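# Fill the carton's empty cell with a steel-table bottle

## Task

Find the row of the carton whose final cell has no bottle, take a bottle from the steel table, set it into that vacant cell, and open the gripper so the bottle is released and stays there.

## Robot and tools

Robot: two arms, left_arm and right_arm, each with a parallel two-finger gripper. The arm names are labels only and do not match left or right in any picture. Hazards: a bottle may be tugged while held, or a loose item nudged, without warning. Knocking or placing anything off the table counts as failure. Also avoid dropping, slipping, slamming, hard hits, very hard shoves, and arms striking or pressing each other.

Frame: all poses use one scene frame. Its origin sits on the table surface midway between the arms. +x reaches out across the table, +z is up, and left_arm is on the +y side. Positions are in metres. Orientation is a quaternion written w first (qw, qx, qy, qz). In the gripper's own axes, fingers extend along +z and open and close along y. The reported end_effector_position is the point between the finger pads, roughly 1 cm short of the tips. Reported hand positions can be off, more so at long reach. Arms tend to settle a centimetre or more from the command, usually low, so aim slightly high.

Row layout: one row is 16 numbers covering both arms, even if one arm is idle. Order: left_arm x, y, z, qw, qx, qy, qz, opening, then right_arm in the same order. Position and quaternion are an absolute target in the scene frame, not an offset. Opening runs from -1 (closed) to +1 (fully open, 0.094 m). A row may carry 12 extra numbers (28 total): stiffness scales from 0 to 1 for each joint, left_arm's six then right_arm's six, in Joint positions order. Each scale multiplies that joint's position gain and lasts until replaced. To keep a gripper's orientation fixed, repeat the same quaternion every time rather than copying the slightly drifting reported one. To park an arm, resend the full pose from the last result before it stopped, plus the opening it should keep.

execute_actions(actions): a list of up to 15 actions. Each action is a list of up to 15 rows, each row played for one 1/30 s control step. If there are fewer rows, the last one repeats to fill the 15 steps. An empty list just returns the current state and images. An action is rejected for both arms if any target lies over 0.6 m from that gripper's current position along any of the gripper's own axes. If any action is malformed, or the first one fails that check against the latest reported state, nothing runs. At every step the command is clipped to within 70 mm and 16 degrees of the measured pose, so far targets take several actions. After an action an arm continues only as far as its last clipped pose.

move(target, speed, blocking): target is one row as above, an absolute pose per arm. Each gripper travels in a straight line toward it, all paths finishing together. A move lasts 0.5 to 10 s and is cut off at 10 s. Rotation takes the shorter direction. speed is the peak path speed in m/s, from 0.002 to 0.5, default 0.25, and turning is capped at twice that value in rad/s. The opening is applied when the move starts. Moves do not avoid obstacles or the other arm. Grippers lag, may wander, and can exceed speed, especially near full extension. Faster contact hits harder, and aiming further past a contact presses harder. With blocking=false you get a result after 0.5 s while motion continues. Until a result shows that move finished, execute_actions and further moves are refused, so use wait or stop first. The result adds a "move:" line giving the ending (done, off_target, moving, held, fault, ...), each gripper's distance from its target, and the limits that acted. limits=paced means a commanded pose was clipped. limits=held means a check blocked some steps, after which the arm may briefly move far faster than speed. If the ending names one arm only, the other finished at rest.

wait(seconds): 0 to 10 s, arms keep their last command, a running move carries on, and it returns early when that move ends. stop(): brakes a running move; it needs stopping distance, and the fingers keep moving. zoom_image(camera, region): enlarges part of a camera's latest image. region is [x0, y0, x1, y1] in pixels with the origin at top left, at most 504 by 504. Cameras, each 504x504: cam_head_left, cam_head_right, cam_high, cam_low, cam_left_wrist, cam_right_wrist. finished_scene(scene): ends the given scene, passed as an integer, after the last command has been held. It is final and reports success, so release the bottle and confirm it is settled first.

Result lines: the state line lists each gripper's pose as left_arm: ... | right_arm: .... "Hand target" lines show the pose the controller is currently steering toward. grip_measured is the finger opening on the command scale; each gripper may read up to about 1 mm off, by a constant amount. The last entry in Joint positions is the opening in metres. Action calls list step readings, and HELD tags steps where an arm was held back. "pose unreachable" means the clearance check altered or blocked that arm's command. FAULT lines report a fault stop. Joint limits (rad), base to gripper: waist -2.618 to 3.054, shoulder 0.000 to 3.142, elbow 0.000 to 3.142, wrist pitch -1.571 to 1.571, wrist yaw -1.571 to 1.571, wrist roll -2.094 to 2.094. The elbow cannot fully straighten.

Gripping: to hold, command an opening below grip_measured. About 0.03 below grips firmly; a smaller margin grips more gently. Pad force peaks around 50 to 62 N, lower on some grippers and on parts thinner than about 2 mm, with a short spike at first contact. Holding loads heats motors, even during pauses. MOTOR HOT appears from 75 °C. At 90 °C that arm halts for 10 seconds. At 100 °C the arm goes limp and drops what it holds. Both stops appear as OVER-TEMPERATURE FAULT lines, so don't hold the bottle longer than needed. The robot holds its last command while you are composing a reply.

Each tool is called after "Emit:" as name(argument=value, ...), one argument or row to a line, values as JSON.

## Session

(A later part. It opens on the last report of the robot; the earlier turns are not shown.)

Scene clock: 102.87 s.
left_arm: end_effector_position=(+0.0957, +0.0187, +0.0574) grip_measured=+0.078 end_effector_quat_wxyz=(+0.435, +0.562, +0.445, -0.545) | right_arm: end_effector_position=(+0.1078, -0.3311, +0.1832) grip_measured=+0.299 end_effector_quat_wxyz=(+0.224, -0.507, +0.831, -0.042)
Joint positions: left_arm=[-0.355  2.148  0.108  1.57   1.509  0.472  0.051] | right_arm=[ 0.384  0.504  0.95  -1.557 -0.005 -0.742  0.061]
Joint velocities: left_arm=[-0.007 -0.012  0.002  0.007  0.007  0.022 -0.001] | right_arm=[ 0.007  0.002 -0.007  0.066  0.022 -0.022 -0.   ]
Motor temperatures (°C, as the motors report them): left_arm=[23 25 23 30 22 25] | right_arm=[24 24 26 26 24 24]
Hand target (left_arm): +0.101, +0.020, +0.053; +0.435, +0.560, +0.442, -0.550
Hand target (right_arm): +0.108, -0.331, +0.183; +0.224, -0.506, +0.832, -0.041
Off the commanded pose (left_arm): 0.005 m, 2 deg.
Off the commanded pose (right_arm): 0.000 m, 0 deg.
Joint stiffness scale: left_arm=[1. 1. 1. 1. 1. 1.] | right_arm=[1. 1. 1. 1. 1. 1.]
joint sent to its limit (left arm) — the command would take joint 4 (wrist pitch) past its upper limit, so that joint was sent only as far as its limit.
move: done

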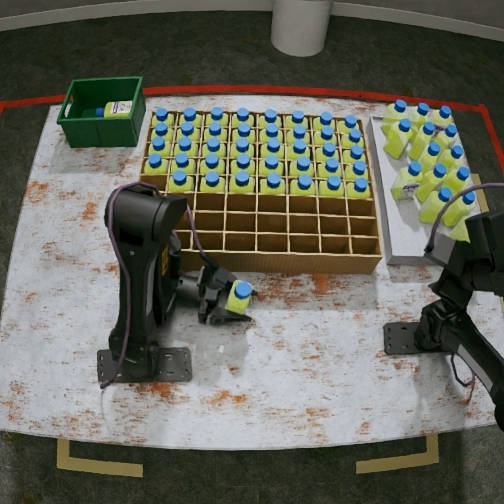

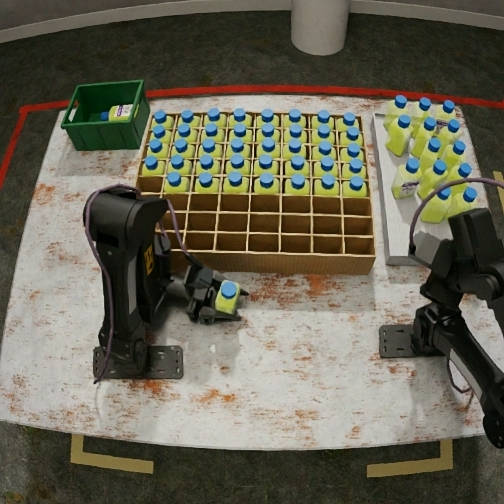

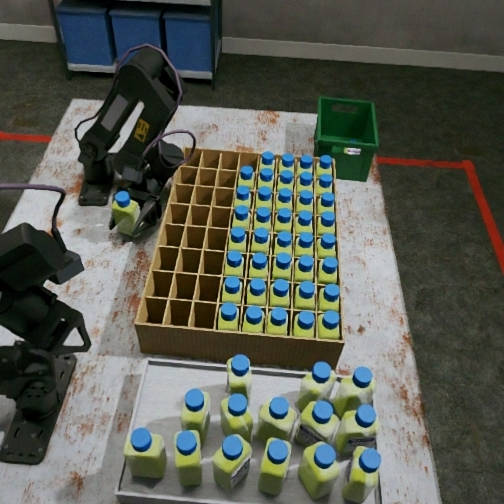

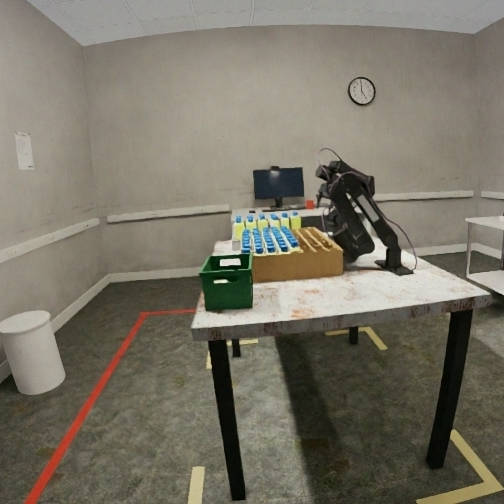

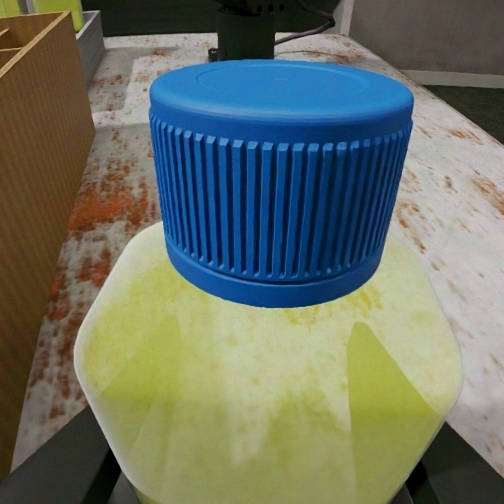

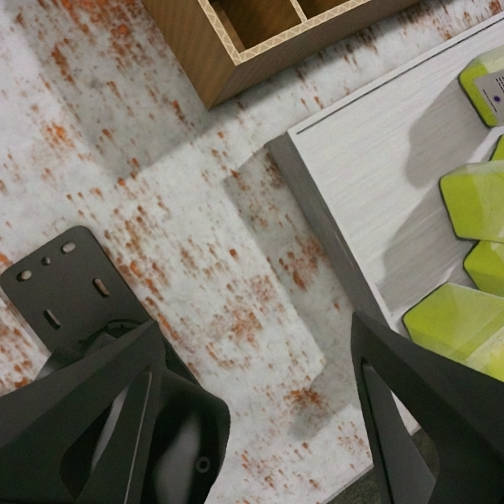

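Emit:
move(
  target=[0.10, 0.02, 0.038, 0.4402, 0.5534, 0.4402, -0.5534, 0.02, 0.1078, -0.3311, 0.1832, 0.224, -0.506, 0.832, -0.041, 0.3],
  speed=0.03,
)

Emit:
zoom_image(
  camera="cam_high",
  region=[50, 140, 210, 300],
)

Scene clock: 104.27 s.
left_arm: end_effector_position=(+0.0899, +0.0204, +0.0441) grip_measured=+0.078 end_effector_quat_wxyz=(+0.430, +0.561, +0.449, -0.546) | right_arm: end_effector_position=(+0.1078, -0.3311, +0.1832) grip_measured=+0.299 end_effector_quat_wxyz=(+0.224, -0.507, +0.831, -0.042)
Joint positions: left_arm=[-0.355  2.233  0.107  1.57   1.509  0.546  0.051] | right_arm=[ 0.384  0.504  0.95  -1.557 -0.005 -0.742  0.061]
Joint velocities: left_arm=[ 0.002  0.017 -0.022 -0.007 -0.007  0.022 -0.001] | right_arm=[ 0.002 -0.017 -0.012 -0.007 -0.051  0.007  0.001]
Motor temperatures (°C, as the motors report them): left_arm=[23 25 23 30 22 25] | right_arm=[24 24 26 26 24 24]
Hand target (left_arm): +0.100, +0.020, +0.038; +0.434, +0.560, +0.442, -0.550
Hand target (right_arm): +0.108, -0.331, +0.183; +0.224, -0.506, +0.832, -0.041
Off the commanded pose (left_arm): 0.012 m, 2 deg.
Off the commanded pose (right_arm): 0.000 m, 0 deg.
Joint stiffness scale: left_arm=[1. 1. 1. 1. 1. 1.] | right_arm=[1. 1. 1. 1. 1. 1.]
joint sent to its limit (left arm) — the command would take joint 4 (wrist pitch) past its upper limit, so that joint was sent only as far as its limit.
move: off_target (left_arm)

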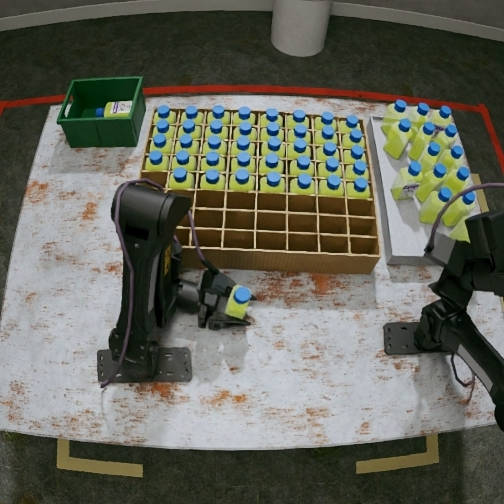

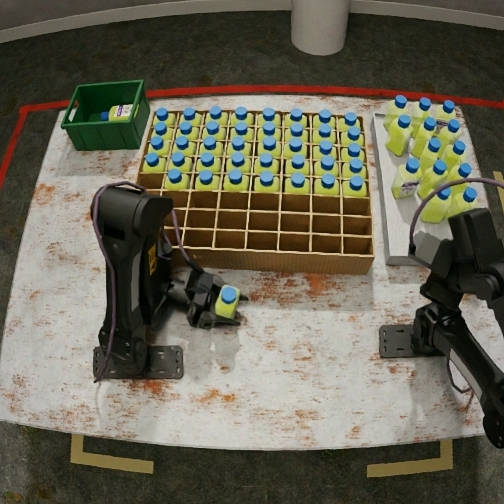

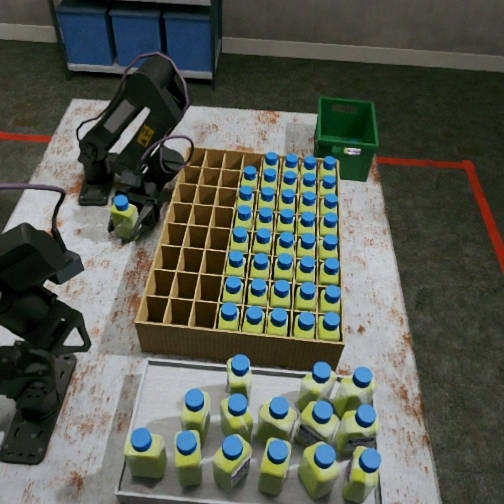

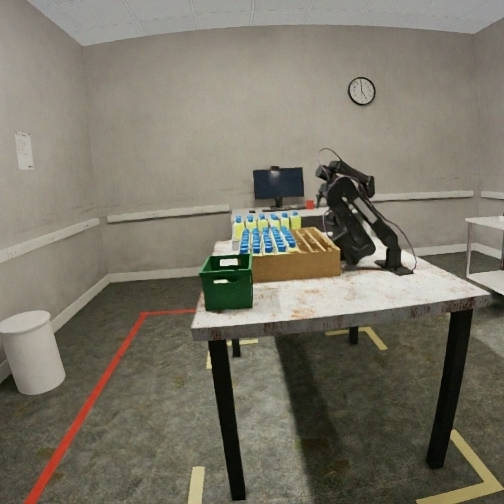

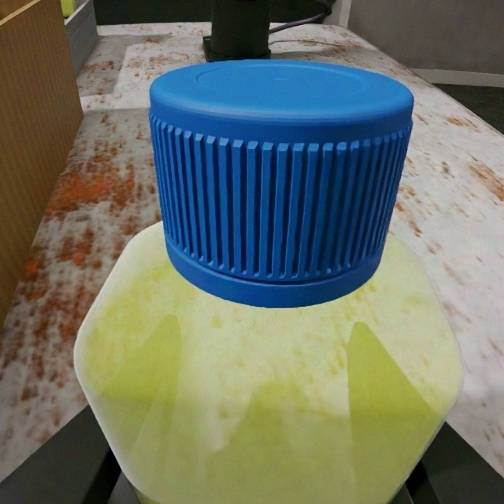

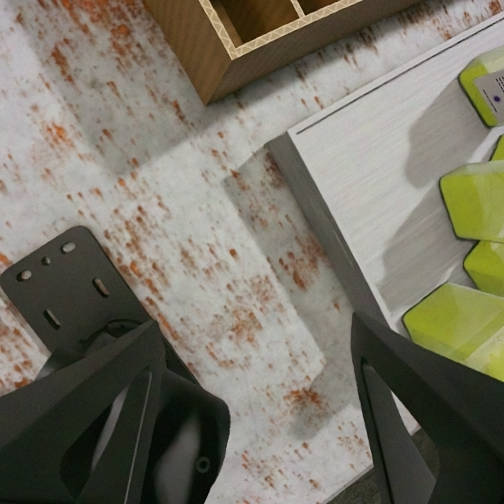

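Region (50, 140, 210, 300) of cam_high's 504x504 image, scaled by 3.150, with more detail than that image has.

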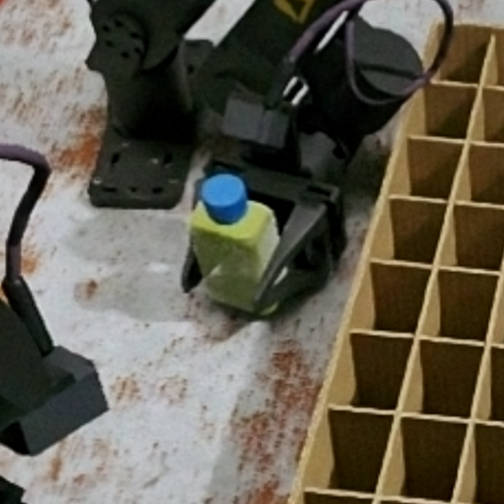

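Emit:
move(
  target=[0.07, 0.02, 0.036, 0.4402, 0.5534, 0.4402, -0.5534, 0.02, 0.1078, -0.3311, 0.1832, 0.224, -0.506, 0.832, -0.041, 0.3],
  speed=0.03,
)

Emit:
zoom_image(
  camera="cam_high",
  region=[50, 140, 210, 300],
)

Scene clock: 105.97 s.
left_arm: end_effector_position=(+0.0803, +0.0191, +0.0380) grip_measured=+0.078 end_effector_quat_wxyz=(+0.435, +0.575, +0.439, -0.536) | right_arm: end_effector_position=(+0.1078, -0.3311, +0.1832) grip_measured=+0.299 end_effector_quat_wxyz=(+0.224, -0.507, +0.831, -0.042)
Joint positions: left_arm=[-0.381  2.261  0.088  1.57   1.487  0.631  0.051] | right_arm=[ 0.384  0.504  0.95  -1.557 -0.005 -0.742  0.061]
Joint velocities: left_arm=[ 0.022  0.002 -0.012  0.007 -0.051  0.037 -0.   ] | right_arm=[ 0.002 -0.007  0.007  0.066 -0.037 -0.007 -0.   ]
Motor temperatures (°C, as the motors report them): left_arm=[23 25 23 30 22 25] | right_arm=[24 24 26 26 24 24]
Hand target (left_arm): +0.070, +0.020, +0.036; +0.421, +0.572, +0.440, -0.549
Hand target (right_arm): +0.108, -0.331, +0.183; +0.224, -0.506, +0.832, -0.041
Off the commanded pose (left_arm): 0.011 m, 3 deg.
Off the commanded pose (right_arm): 0.000 m, 0 deg.
Joint stiffness scale: left_arm=[1. 1. 1. 1. 1. 1.] | right_arm=[1. 1. 1. 1. 1. 1.]
joint sent to its limit (left arm) — the command would take joint 4 (wrist pitch) past its upper limit, so that joint was sent only as far as its limit.
move: off_target (left_arm)

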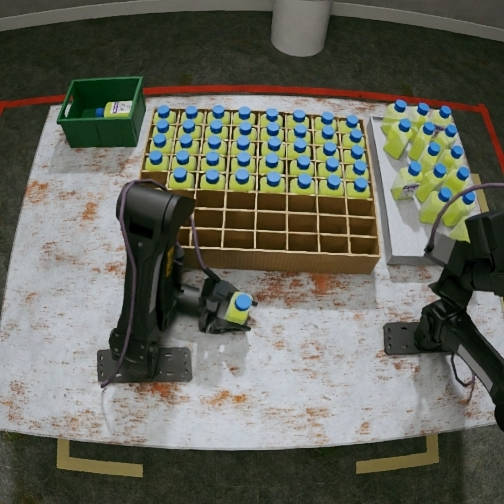

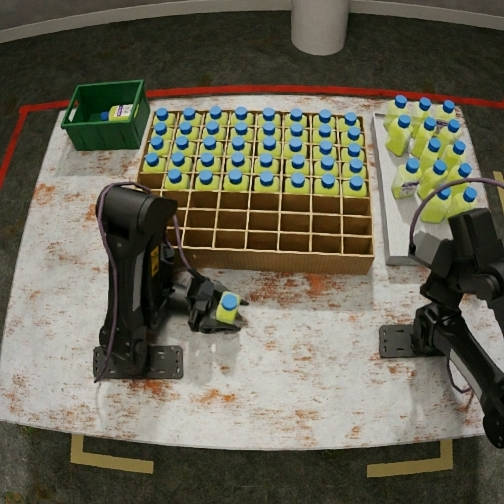

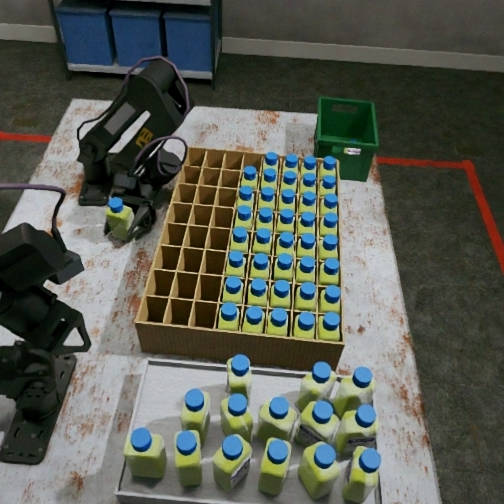

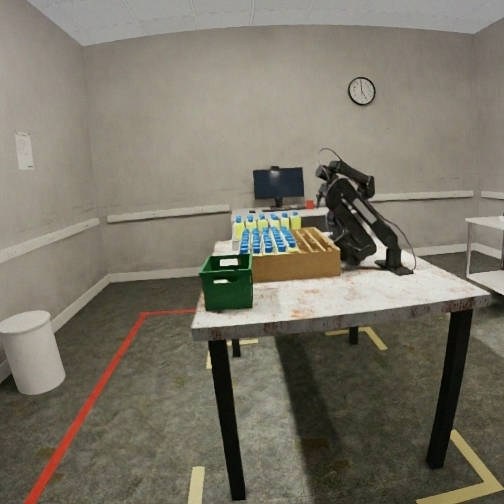

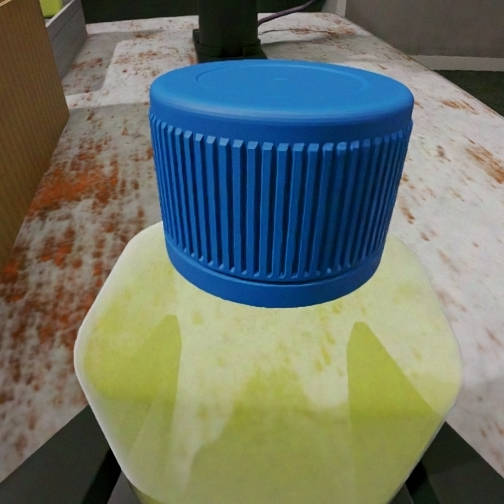

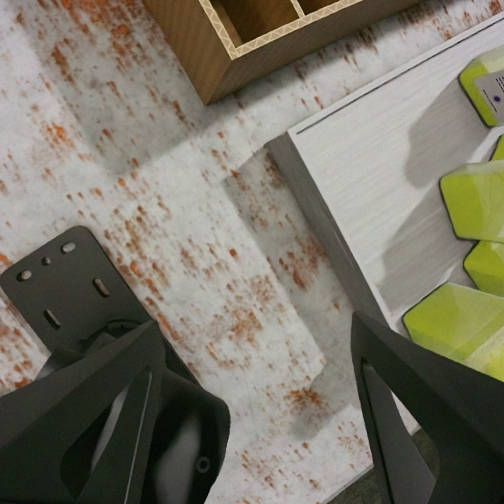

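Region (50, 140, 210, 300) of cam_high's 504x504 image, scaled by 3.150, with more detail than that image has.

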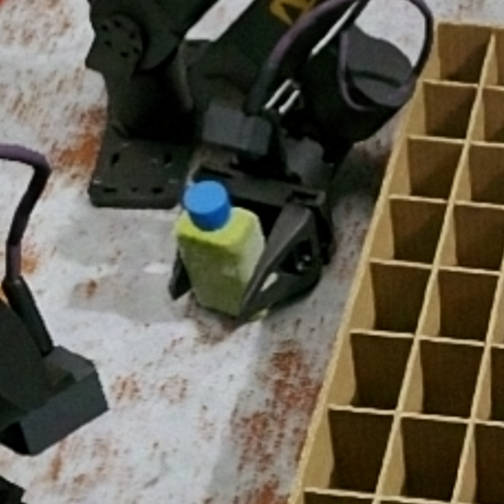

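Emit:
move(
  target=[0.072, 0.02, 0.028, 0.4402, 0.5534, 0.4402, -0.5534, 0.02, 0.1078, -0.3311, 0.1832, 0.224, -0.506, 0.832, -0.041, 0.3],
  speed=0.02,
)

Emit:
zoom_image(
  camera="cam_high",
  region=[50, 140, 210, 300],
)

Scene clock: 108.07 s.
left_arm: end_effector_position=(+0.0781, +0.0197, +0.0373) grip_measured=+0.078 end_effector_quat_wxyz=(+0.439, +0.580, +0.430, -0.535) | right_arm: end_effector_position=(+0.1078, -0.3311, +0.1832) grip_measured=+0.299 end_effector_quat_wxyz=(+0.224, -0.507, +0.831, -0.042)
Joint positions: left_arm=[-0.381  2.272  0.088  1.57   1.496  0.663  0.051] | right_arm=[ 0.384  0.504  0.95  -1.557 -0.005 -0.742  0.061]
Joint velocities: left_arm=[ 0.007  0.002 -0.002 -0.066 -0.037  0.007 -0.   ] | right_arm=[ 0.002 -0.007 -0.012 -0.051 -0.022 -0.022 -0.   ]
Motor temperatures (°C, as the motors report them): left_arm=[23 24 23 30 22 25] | right_arm=[24 24 26 26 24 24]
Hand target (left_arm): +0.072, +0.020, +0.028; +0.421, +0.572, +0.440, -0.549
Hand target (right_arm): +0.108, -0.331, +0.183; +0.224, -0.506, +0.832, -0.041
Off the commanded pose (left_arm): 0.011 m, 4 deg.
Off the commanded pose (right_arm): 0.000 m, 0 deg.
Joint stiffness scale: left_arm=[1. 1. 1. 1. 1. 1.] | right_arm=[1. 1. 1. 1. 1. 1.]
joint sent to its limit (left arm) — the command would take joint 4 (wrist pitch) past its upper limit, so that joint was sent only as far as its limit.
move: off_target (left_arm)

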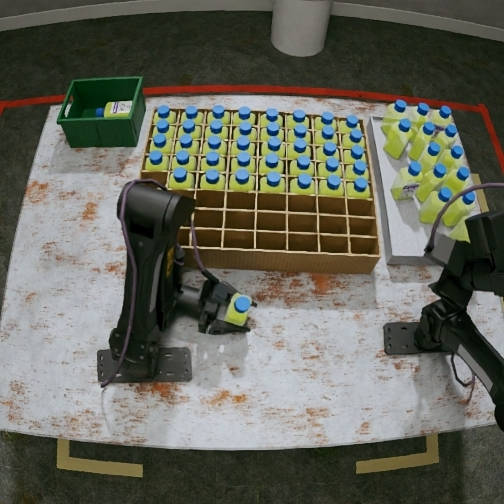

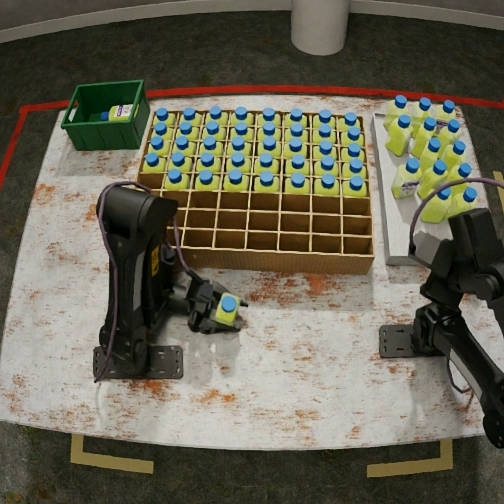

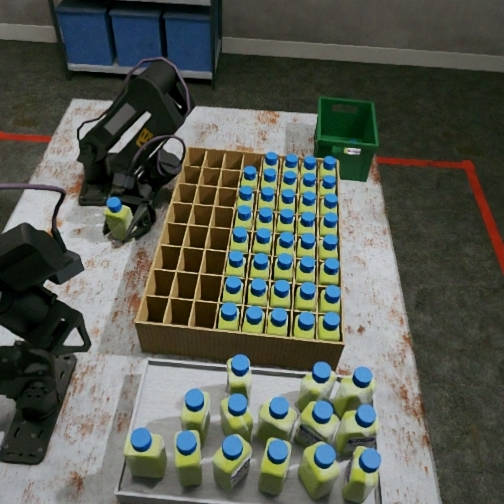

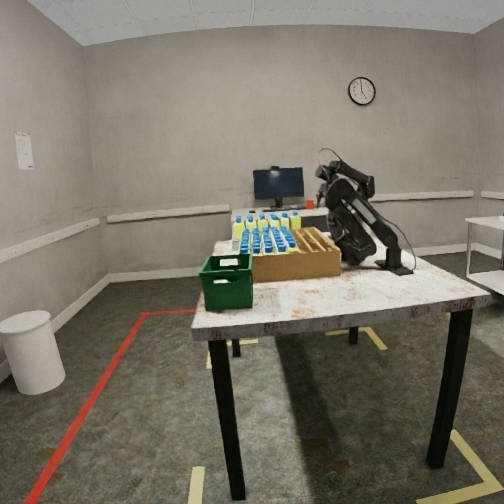

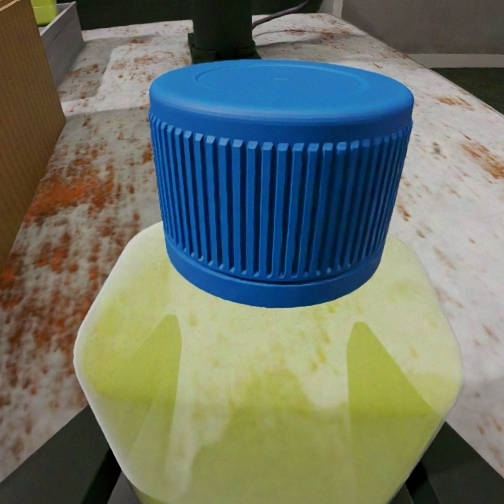

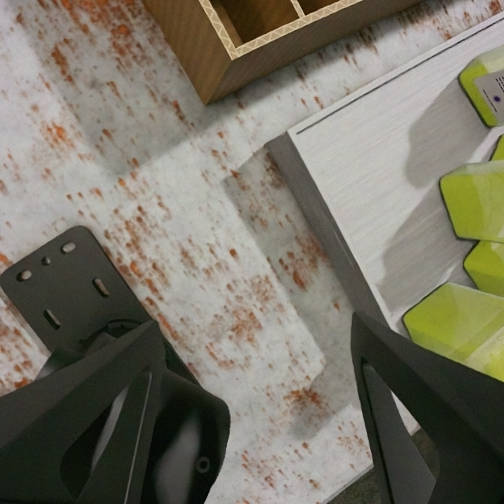

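Region (50, 140, 210, 300) of cam_high's 504x504 image, scaled by 3.150, with more detail than that image has.

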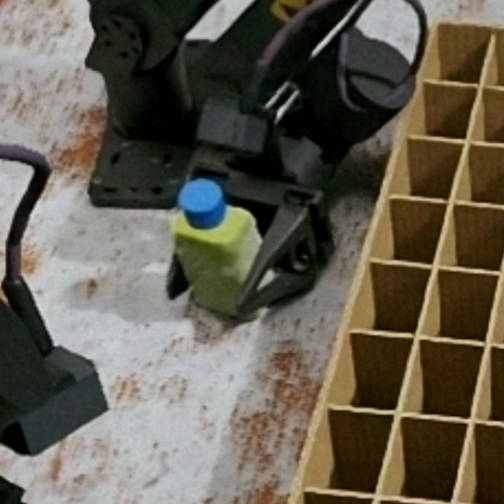

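Emit:
move(
  target=[0.0781, 0.0197, 0.040, 0.439, 0.580, 0.430, -0.535, 0.7, 0.1078, -0.3311, 0.1832, 0.224, -0.506, 0.832, -0.041, 0.3],
  speed=0.03,
)

Emit:
move(
  target=[0.085, 0.05, 0.17, 0.4402, 0.5534, 0.4402, -0.5534, 0.7, 0.1078, -0.3311, 0.1832, 0.224, -0.506, 0.832, -0.041, 0.3],
  speed=0.12,
)

Scene clock: 109.53 s.
left_arm: end_effector_position=(+0.0784, +0.0196, +0.0389) grip_measured=+0.698 end_effector_quat_wxyz=(+0.441, +0.581, +0.428, -0.533) | right_arm: end_effector_position=(+0.1078, -0.3311, +0.1832) grip_measured=+0.299 end_effector_quat_wxyz=(+0.224, -0.507, +0.831, -0.042)
Joint positions: left_arm=[-0.381  2.261  0.086  1.57   1.496  0.66   0.08 ] | right_arm=[ 0.384  0.504  0.95  -1.557 -0.005 -0.742  0.061]
Joint velocities: left_arm=[-0.002 -0.017 -0.012  0.007 -0.037 -0.037  0.   ] | right_arm=[-0.017 -0.012 -0.017 -0.051  0.022 -0.007  0.001]
Motor temperatures (°C, as the motors report them): left_arm=[23 24 23 30 22 25] | right_arm=[24 24 26 26 24 24]
Hand target (left_arm): +0.078, +0.020, +0.040; +0.439, +0.580, +0.430, -0.535
Hand target (right_arm): +0.108, -0.331, +0.183; +0.224, -0.506, +0.832, -0.041
Off the commanded pose (left_arm): 0.001 m, 0 deg.
Off the commanded pose (right_arm): 0.000 m, 0 deg.
Joint stiffness scale: left_arm=[1. 1. 1. 1. 1. 1.] | right_arm=[1. 1. 1. 1. 1. 1.]
move: done

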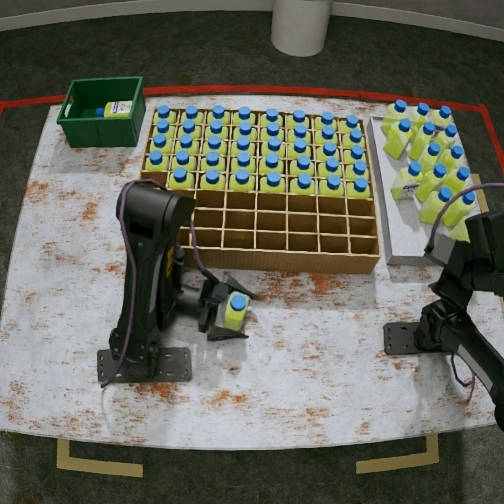

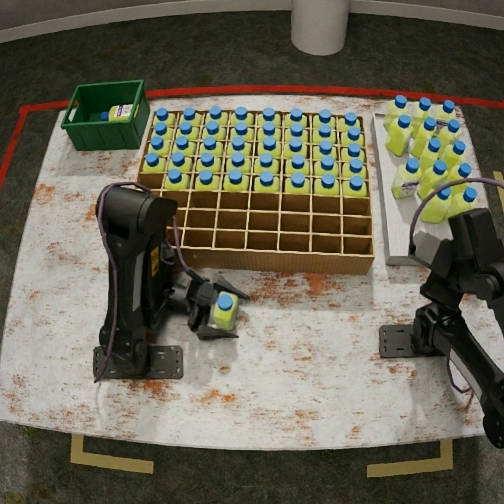

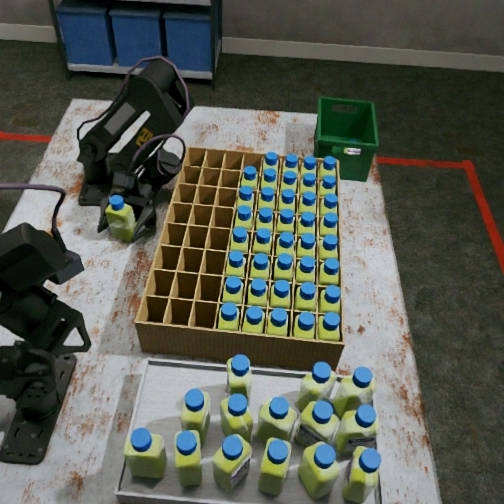

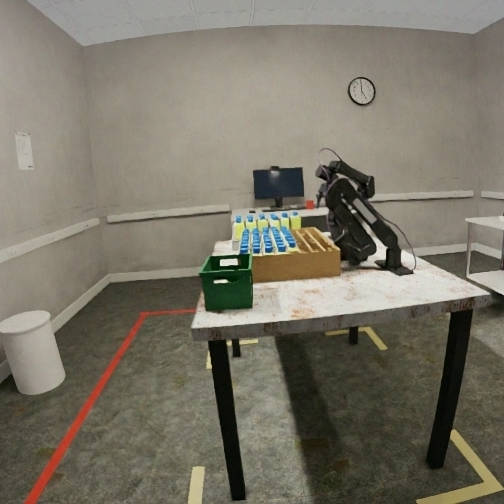

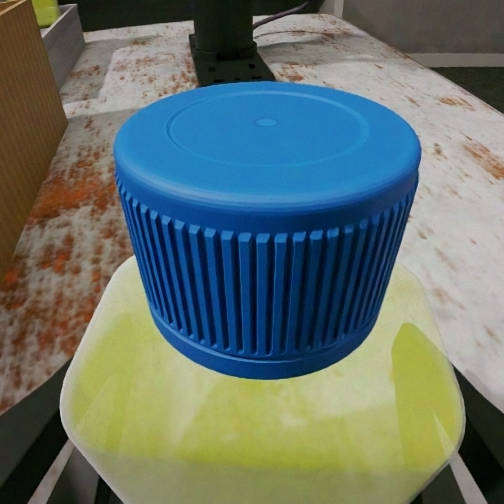

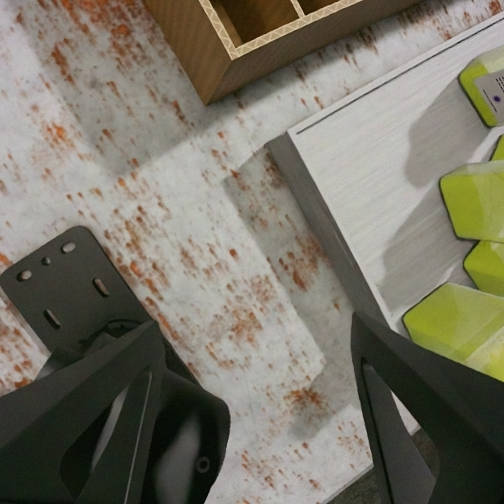

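Scene clock: 111.37 s.
left_arm: end_effector_position=(+0.0895, +0.0385, +0.1797) grip_measured=+0.698 end_effector_quat_wxyz=(+0.469, +0.544, +0.450, -0.531) | right_arm: end_effector_position=(+0.1078, -0.3311, +0.1832) grip_measured=+0.299 end_effector_quat_wxyz=(+0.224, -0.507, +0.831, -0.042)
Joint positions: left_arm=[-0.244  1.279  0.034  1.541  1.556 -0.262  0.08 ] | right_arm=[ 0.384  0.504  0.95  -1.557 -0.005 -0.742  0.061]
Joint velocities: left_arm=[ 0.002 -0.012  0.007 -0.022  0.007  0.007 -0.001] | right_arm=[-0.002  0.007  0.012  0.007 -0.022  0.007 -0.001]
Motor temperatures (°C, as the motors report them): left_arm=[23 24 23 29 22 25] | right_arm=[24 24 26 26 24 24]
Hand target (left_arm): +0.087, +0.041, +0.176; +0.462, +0.535, +0.461, -0.537
Hand target (right_arm): +0.108, -0.331, +0.183; +0.224, -0.506, +0.832, -0.041
Off the commanded pose (left_arm): 0.016 m, 4 deg.
Off the commanded pose (right_arm): 0.000 m, 0 deg.
Joint stiffness scale: left_arm=[1. 1. 1. 1. 1. 1.] | right_arm=[1. 1. 1. 1. 1. 1.]
joint sent to its limit (left arm) — the command would take joint 5 (wrist yaw) past its upper limit, so that joint was sent only as far as its limit.
move: off_target (left_arm)

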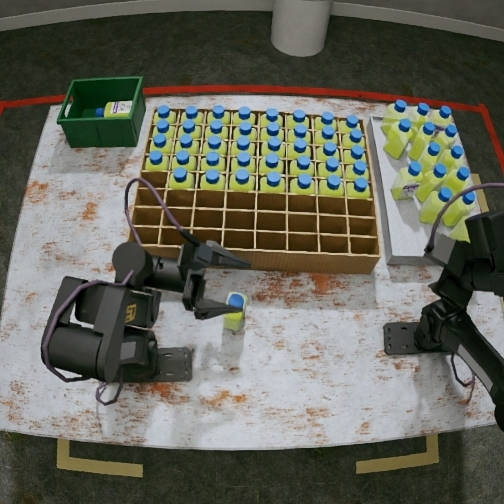

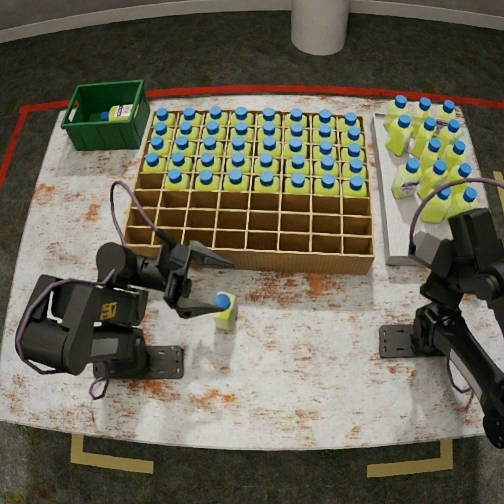

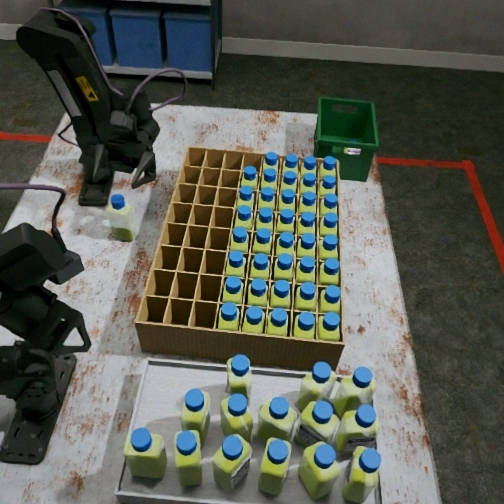

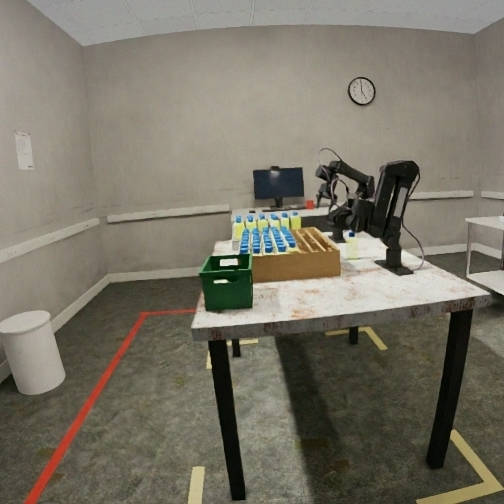

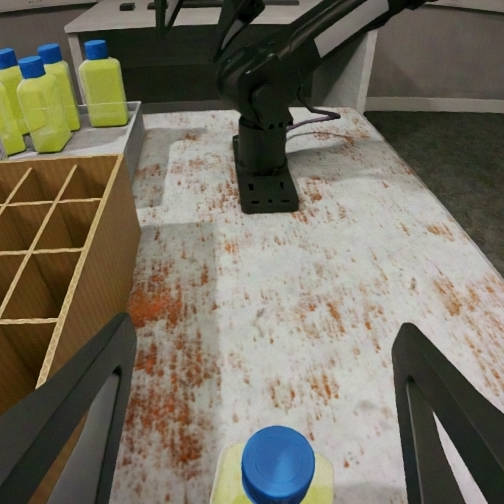

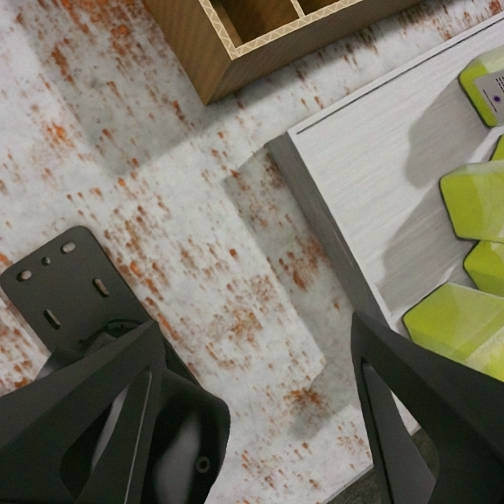

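Emit:
execute_actions(
  actions=[],
)

Scene clock: 112.63 s.
left_arm: end_effector_position=(+0.0895, +0.0385, +0.1797) grip_measured=+0.698 end_effector_quat_wxyz=(+0.468, +0.543, +0.450, -0.532) | right_arm: end_effector_position=(+0.1078, -0.3311, +0.1832) grip_measured=+0.299 end_effector_quat_wxyz=(+0.224, -0.507, +0.831, -0.042)
Joint positions: left_arm=[-0.244  1.279  0.034  1.541  1.556 -0.265  0.08 ] | right_arm=[ 0.384  0.504  0.95  -1.557 -0.005 -0.742  0.061]
Joint velocities: left_arm=[-0.012  0.002 -0.022  0.007 -0.022 -0.066  0.001] | right_arm=[-0.002 -0.002 -0.012  0.007  0.022 -0.081 -0.   ]
Motor temperatures (°C, as the motors report them): left_arm=[23 24 23 29 22 25] | right_arm=[24 24 26 26 24 24]
Hand target (left_arm): +0.087, +0.041, +0.176; +0.462, +0.535, +0.461, -0.537
Hand target (right_arm): +0.108, -0.331, +0.183; +0.224, -0.506, +0.832, -0.041
Off the commanded pose (left_arm): 0.016 m, 4 deg.
Off the commanded pose (right_arm): 0.000 m, 0 deg.
Joint stiffness scale: left_arm=[1. 1. 1. 1. 1. 1.] | right_arm=[1. 1. 1. 1. 1. 1.]

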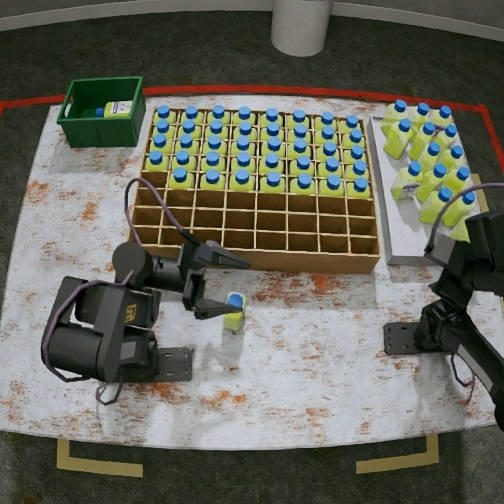

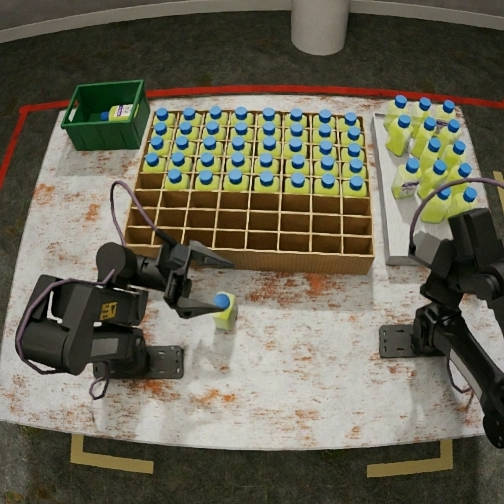

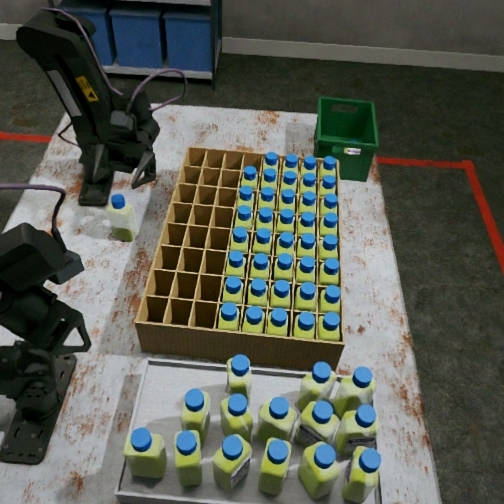

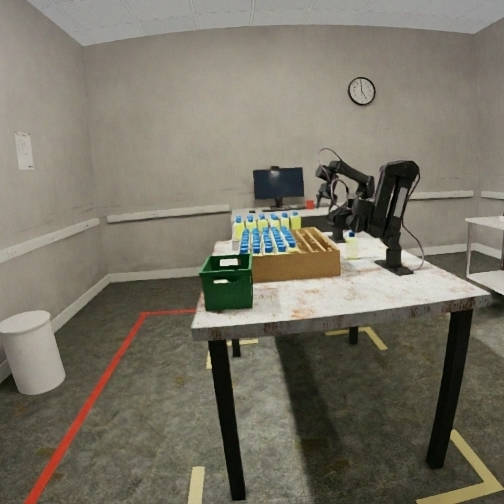

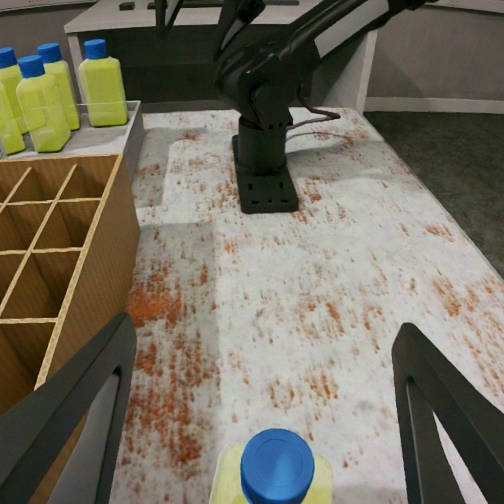

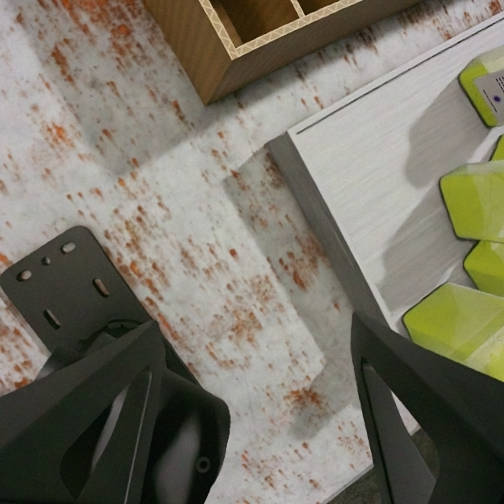

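Emit:
move(
  target=[0.08, 0.03, 0.175, 0, 0.783, 0.622, 0, 0.4, 0.1078, -0.3311, 0.1832, 0.224, -0.506, 0.832, -0.041, 0.3],
  speed=0.25,
)

Scene clock: 117.10 s.
left_arm: end_effector_position=(+0.0800, +0.0318, +0.1751) grip_measured=+0.402 end_effector_quat_wxyz=(+0.458, +0.560, +0.430, -0.540) | right_arm: end_effector_position=(+0.1078, -0.3311, +0.1832) grip_measured=+0.299 end_effector_quat_wxyz=(+0.224, -0.507, +0.831, -0.042)
Joint positions: left_arm=[-0.301  1.315  0.034  1.541  1.556 -0.212  0.066] | right_arm=[ 0.384  0.504  0.95  -1.557 -0.005 -0.742  0.061]
Joint velocities: left_arm=[-0.007  0.012 -0.017 -0.037 -0.022 -0.007  0.   ] | right_arm=[-0.012  0.002 -0.007  0.007 -0.007 -0.051  0.001]
Motor temperatures (°C, as the motors report them): left_arm=[23 24 23 29 22 25] | right_arm=[24 24 26 26 24 24]
Hand target (left_arm): +0.080, +0.030, +0.175; +0.452, +0.563, +0.427, -0.545
Hand target (right_arm): +0.108, -0.331, +0.183; +0.224, -0.506, +0.832, -0.041
Off the commanded pose (left_arm): 0.002 m, 90 deg; orientation clipped at the last step of the last action.
Off the commanded pose (right_arm): 0.000 m, 0 deg.
Joint stiffness scale: left_arm=[1. 1. 1. 1. 1. 1.] | right_arm=[1. 1. 1. 1. 1. 1.]
joint sent to its limit (left arm) — the command would take joint 5 (wrist yaw) past its upper limit, so that joint was sent only as far as its limit.
move: off_target (left_arm); limits=paced

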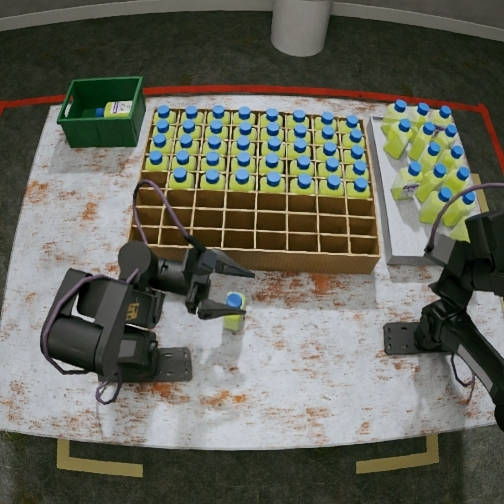

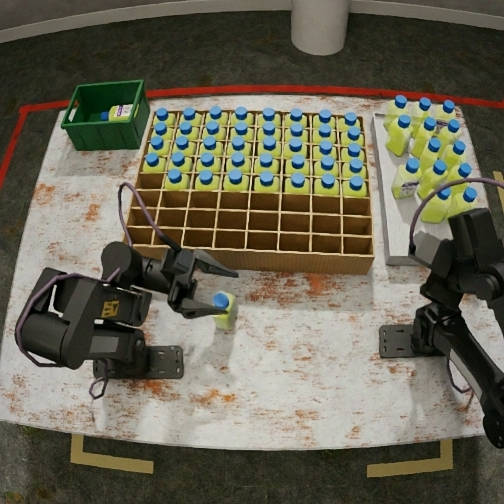

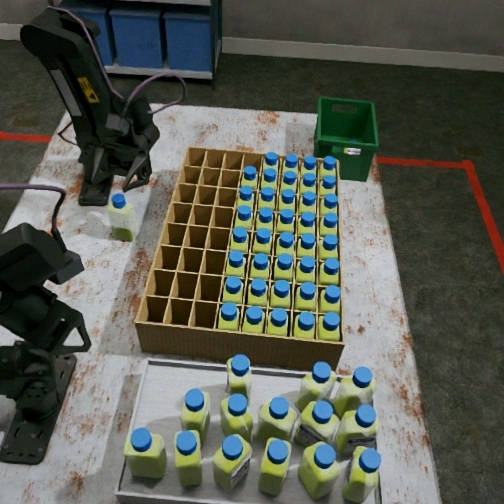

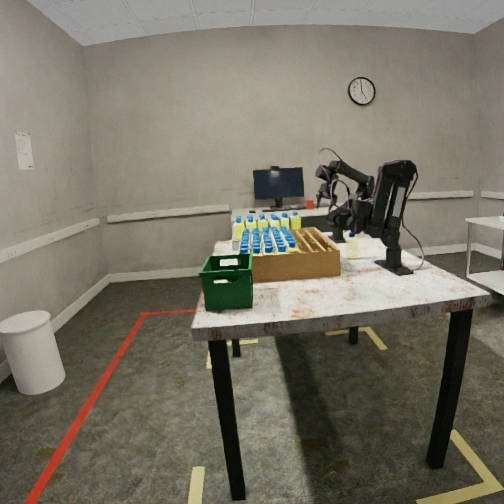

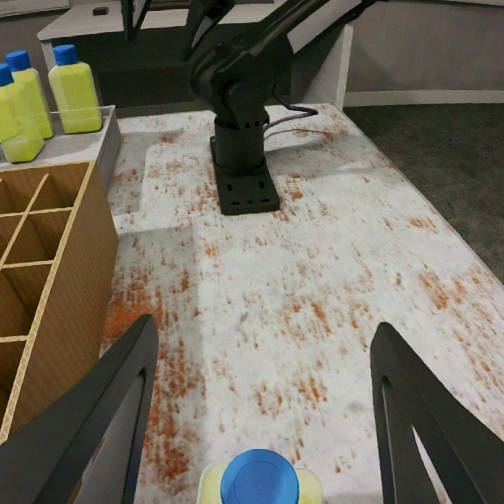

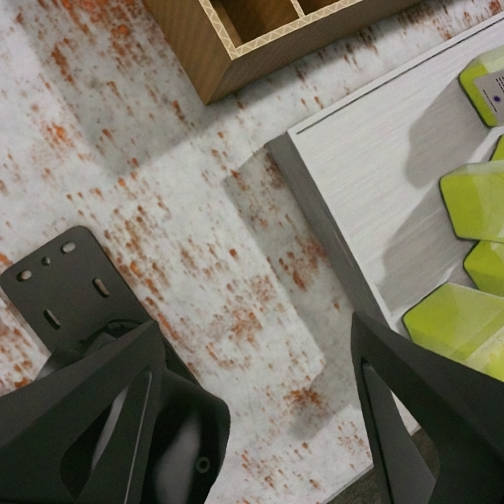

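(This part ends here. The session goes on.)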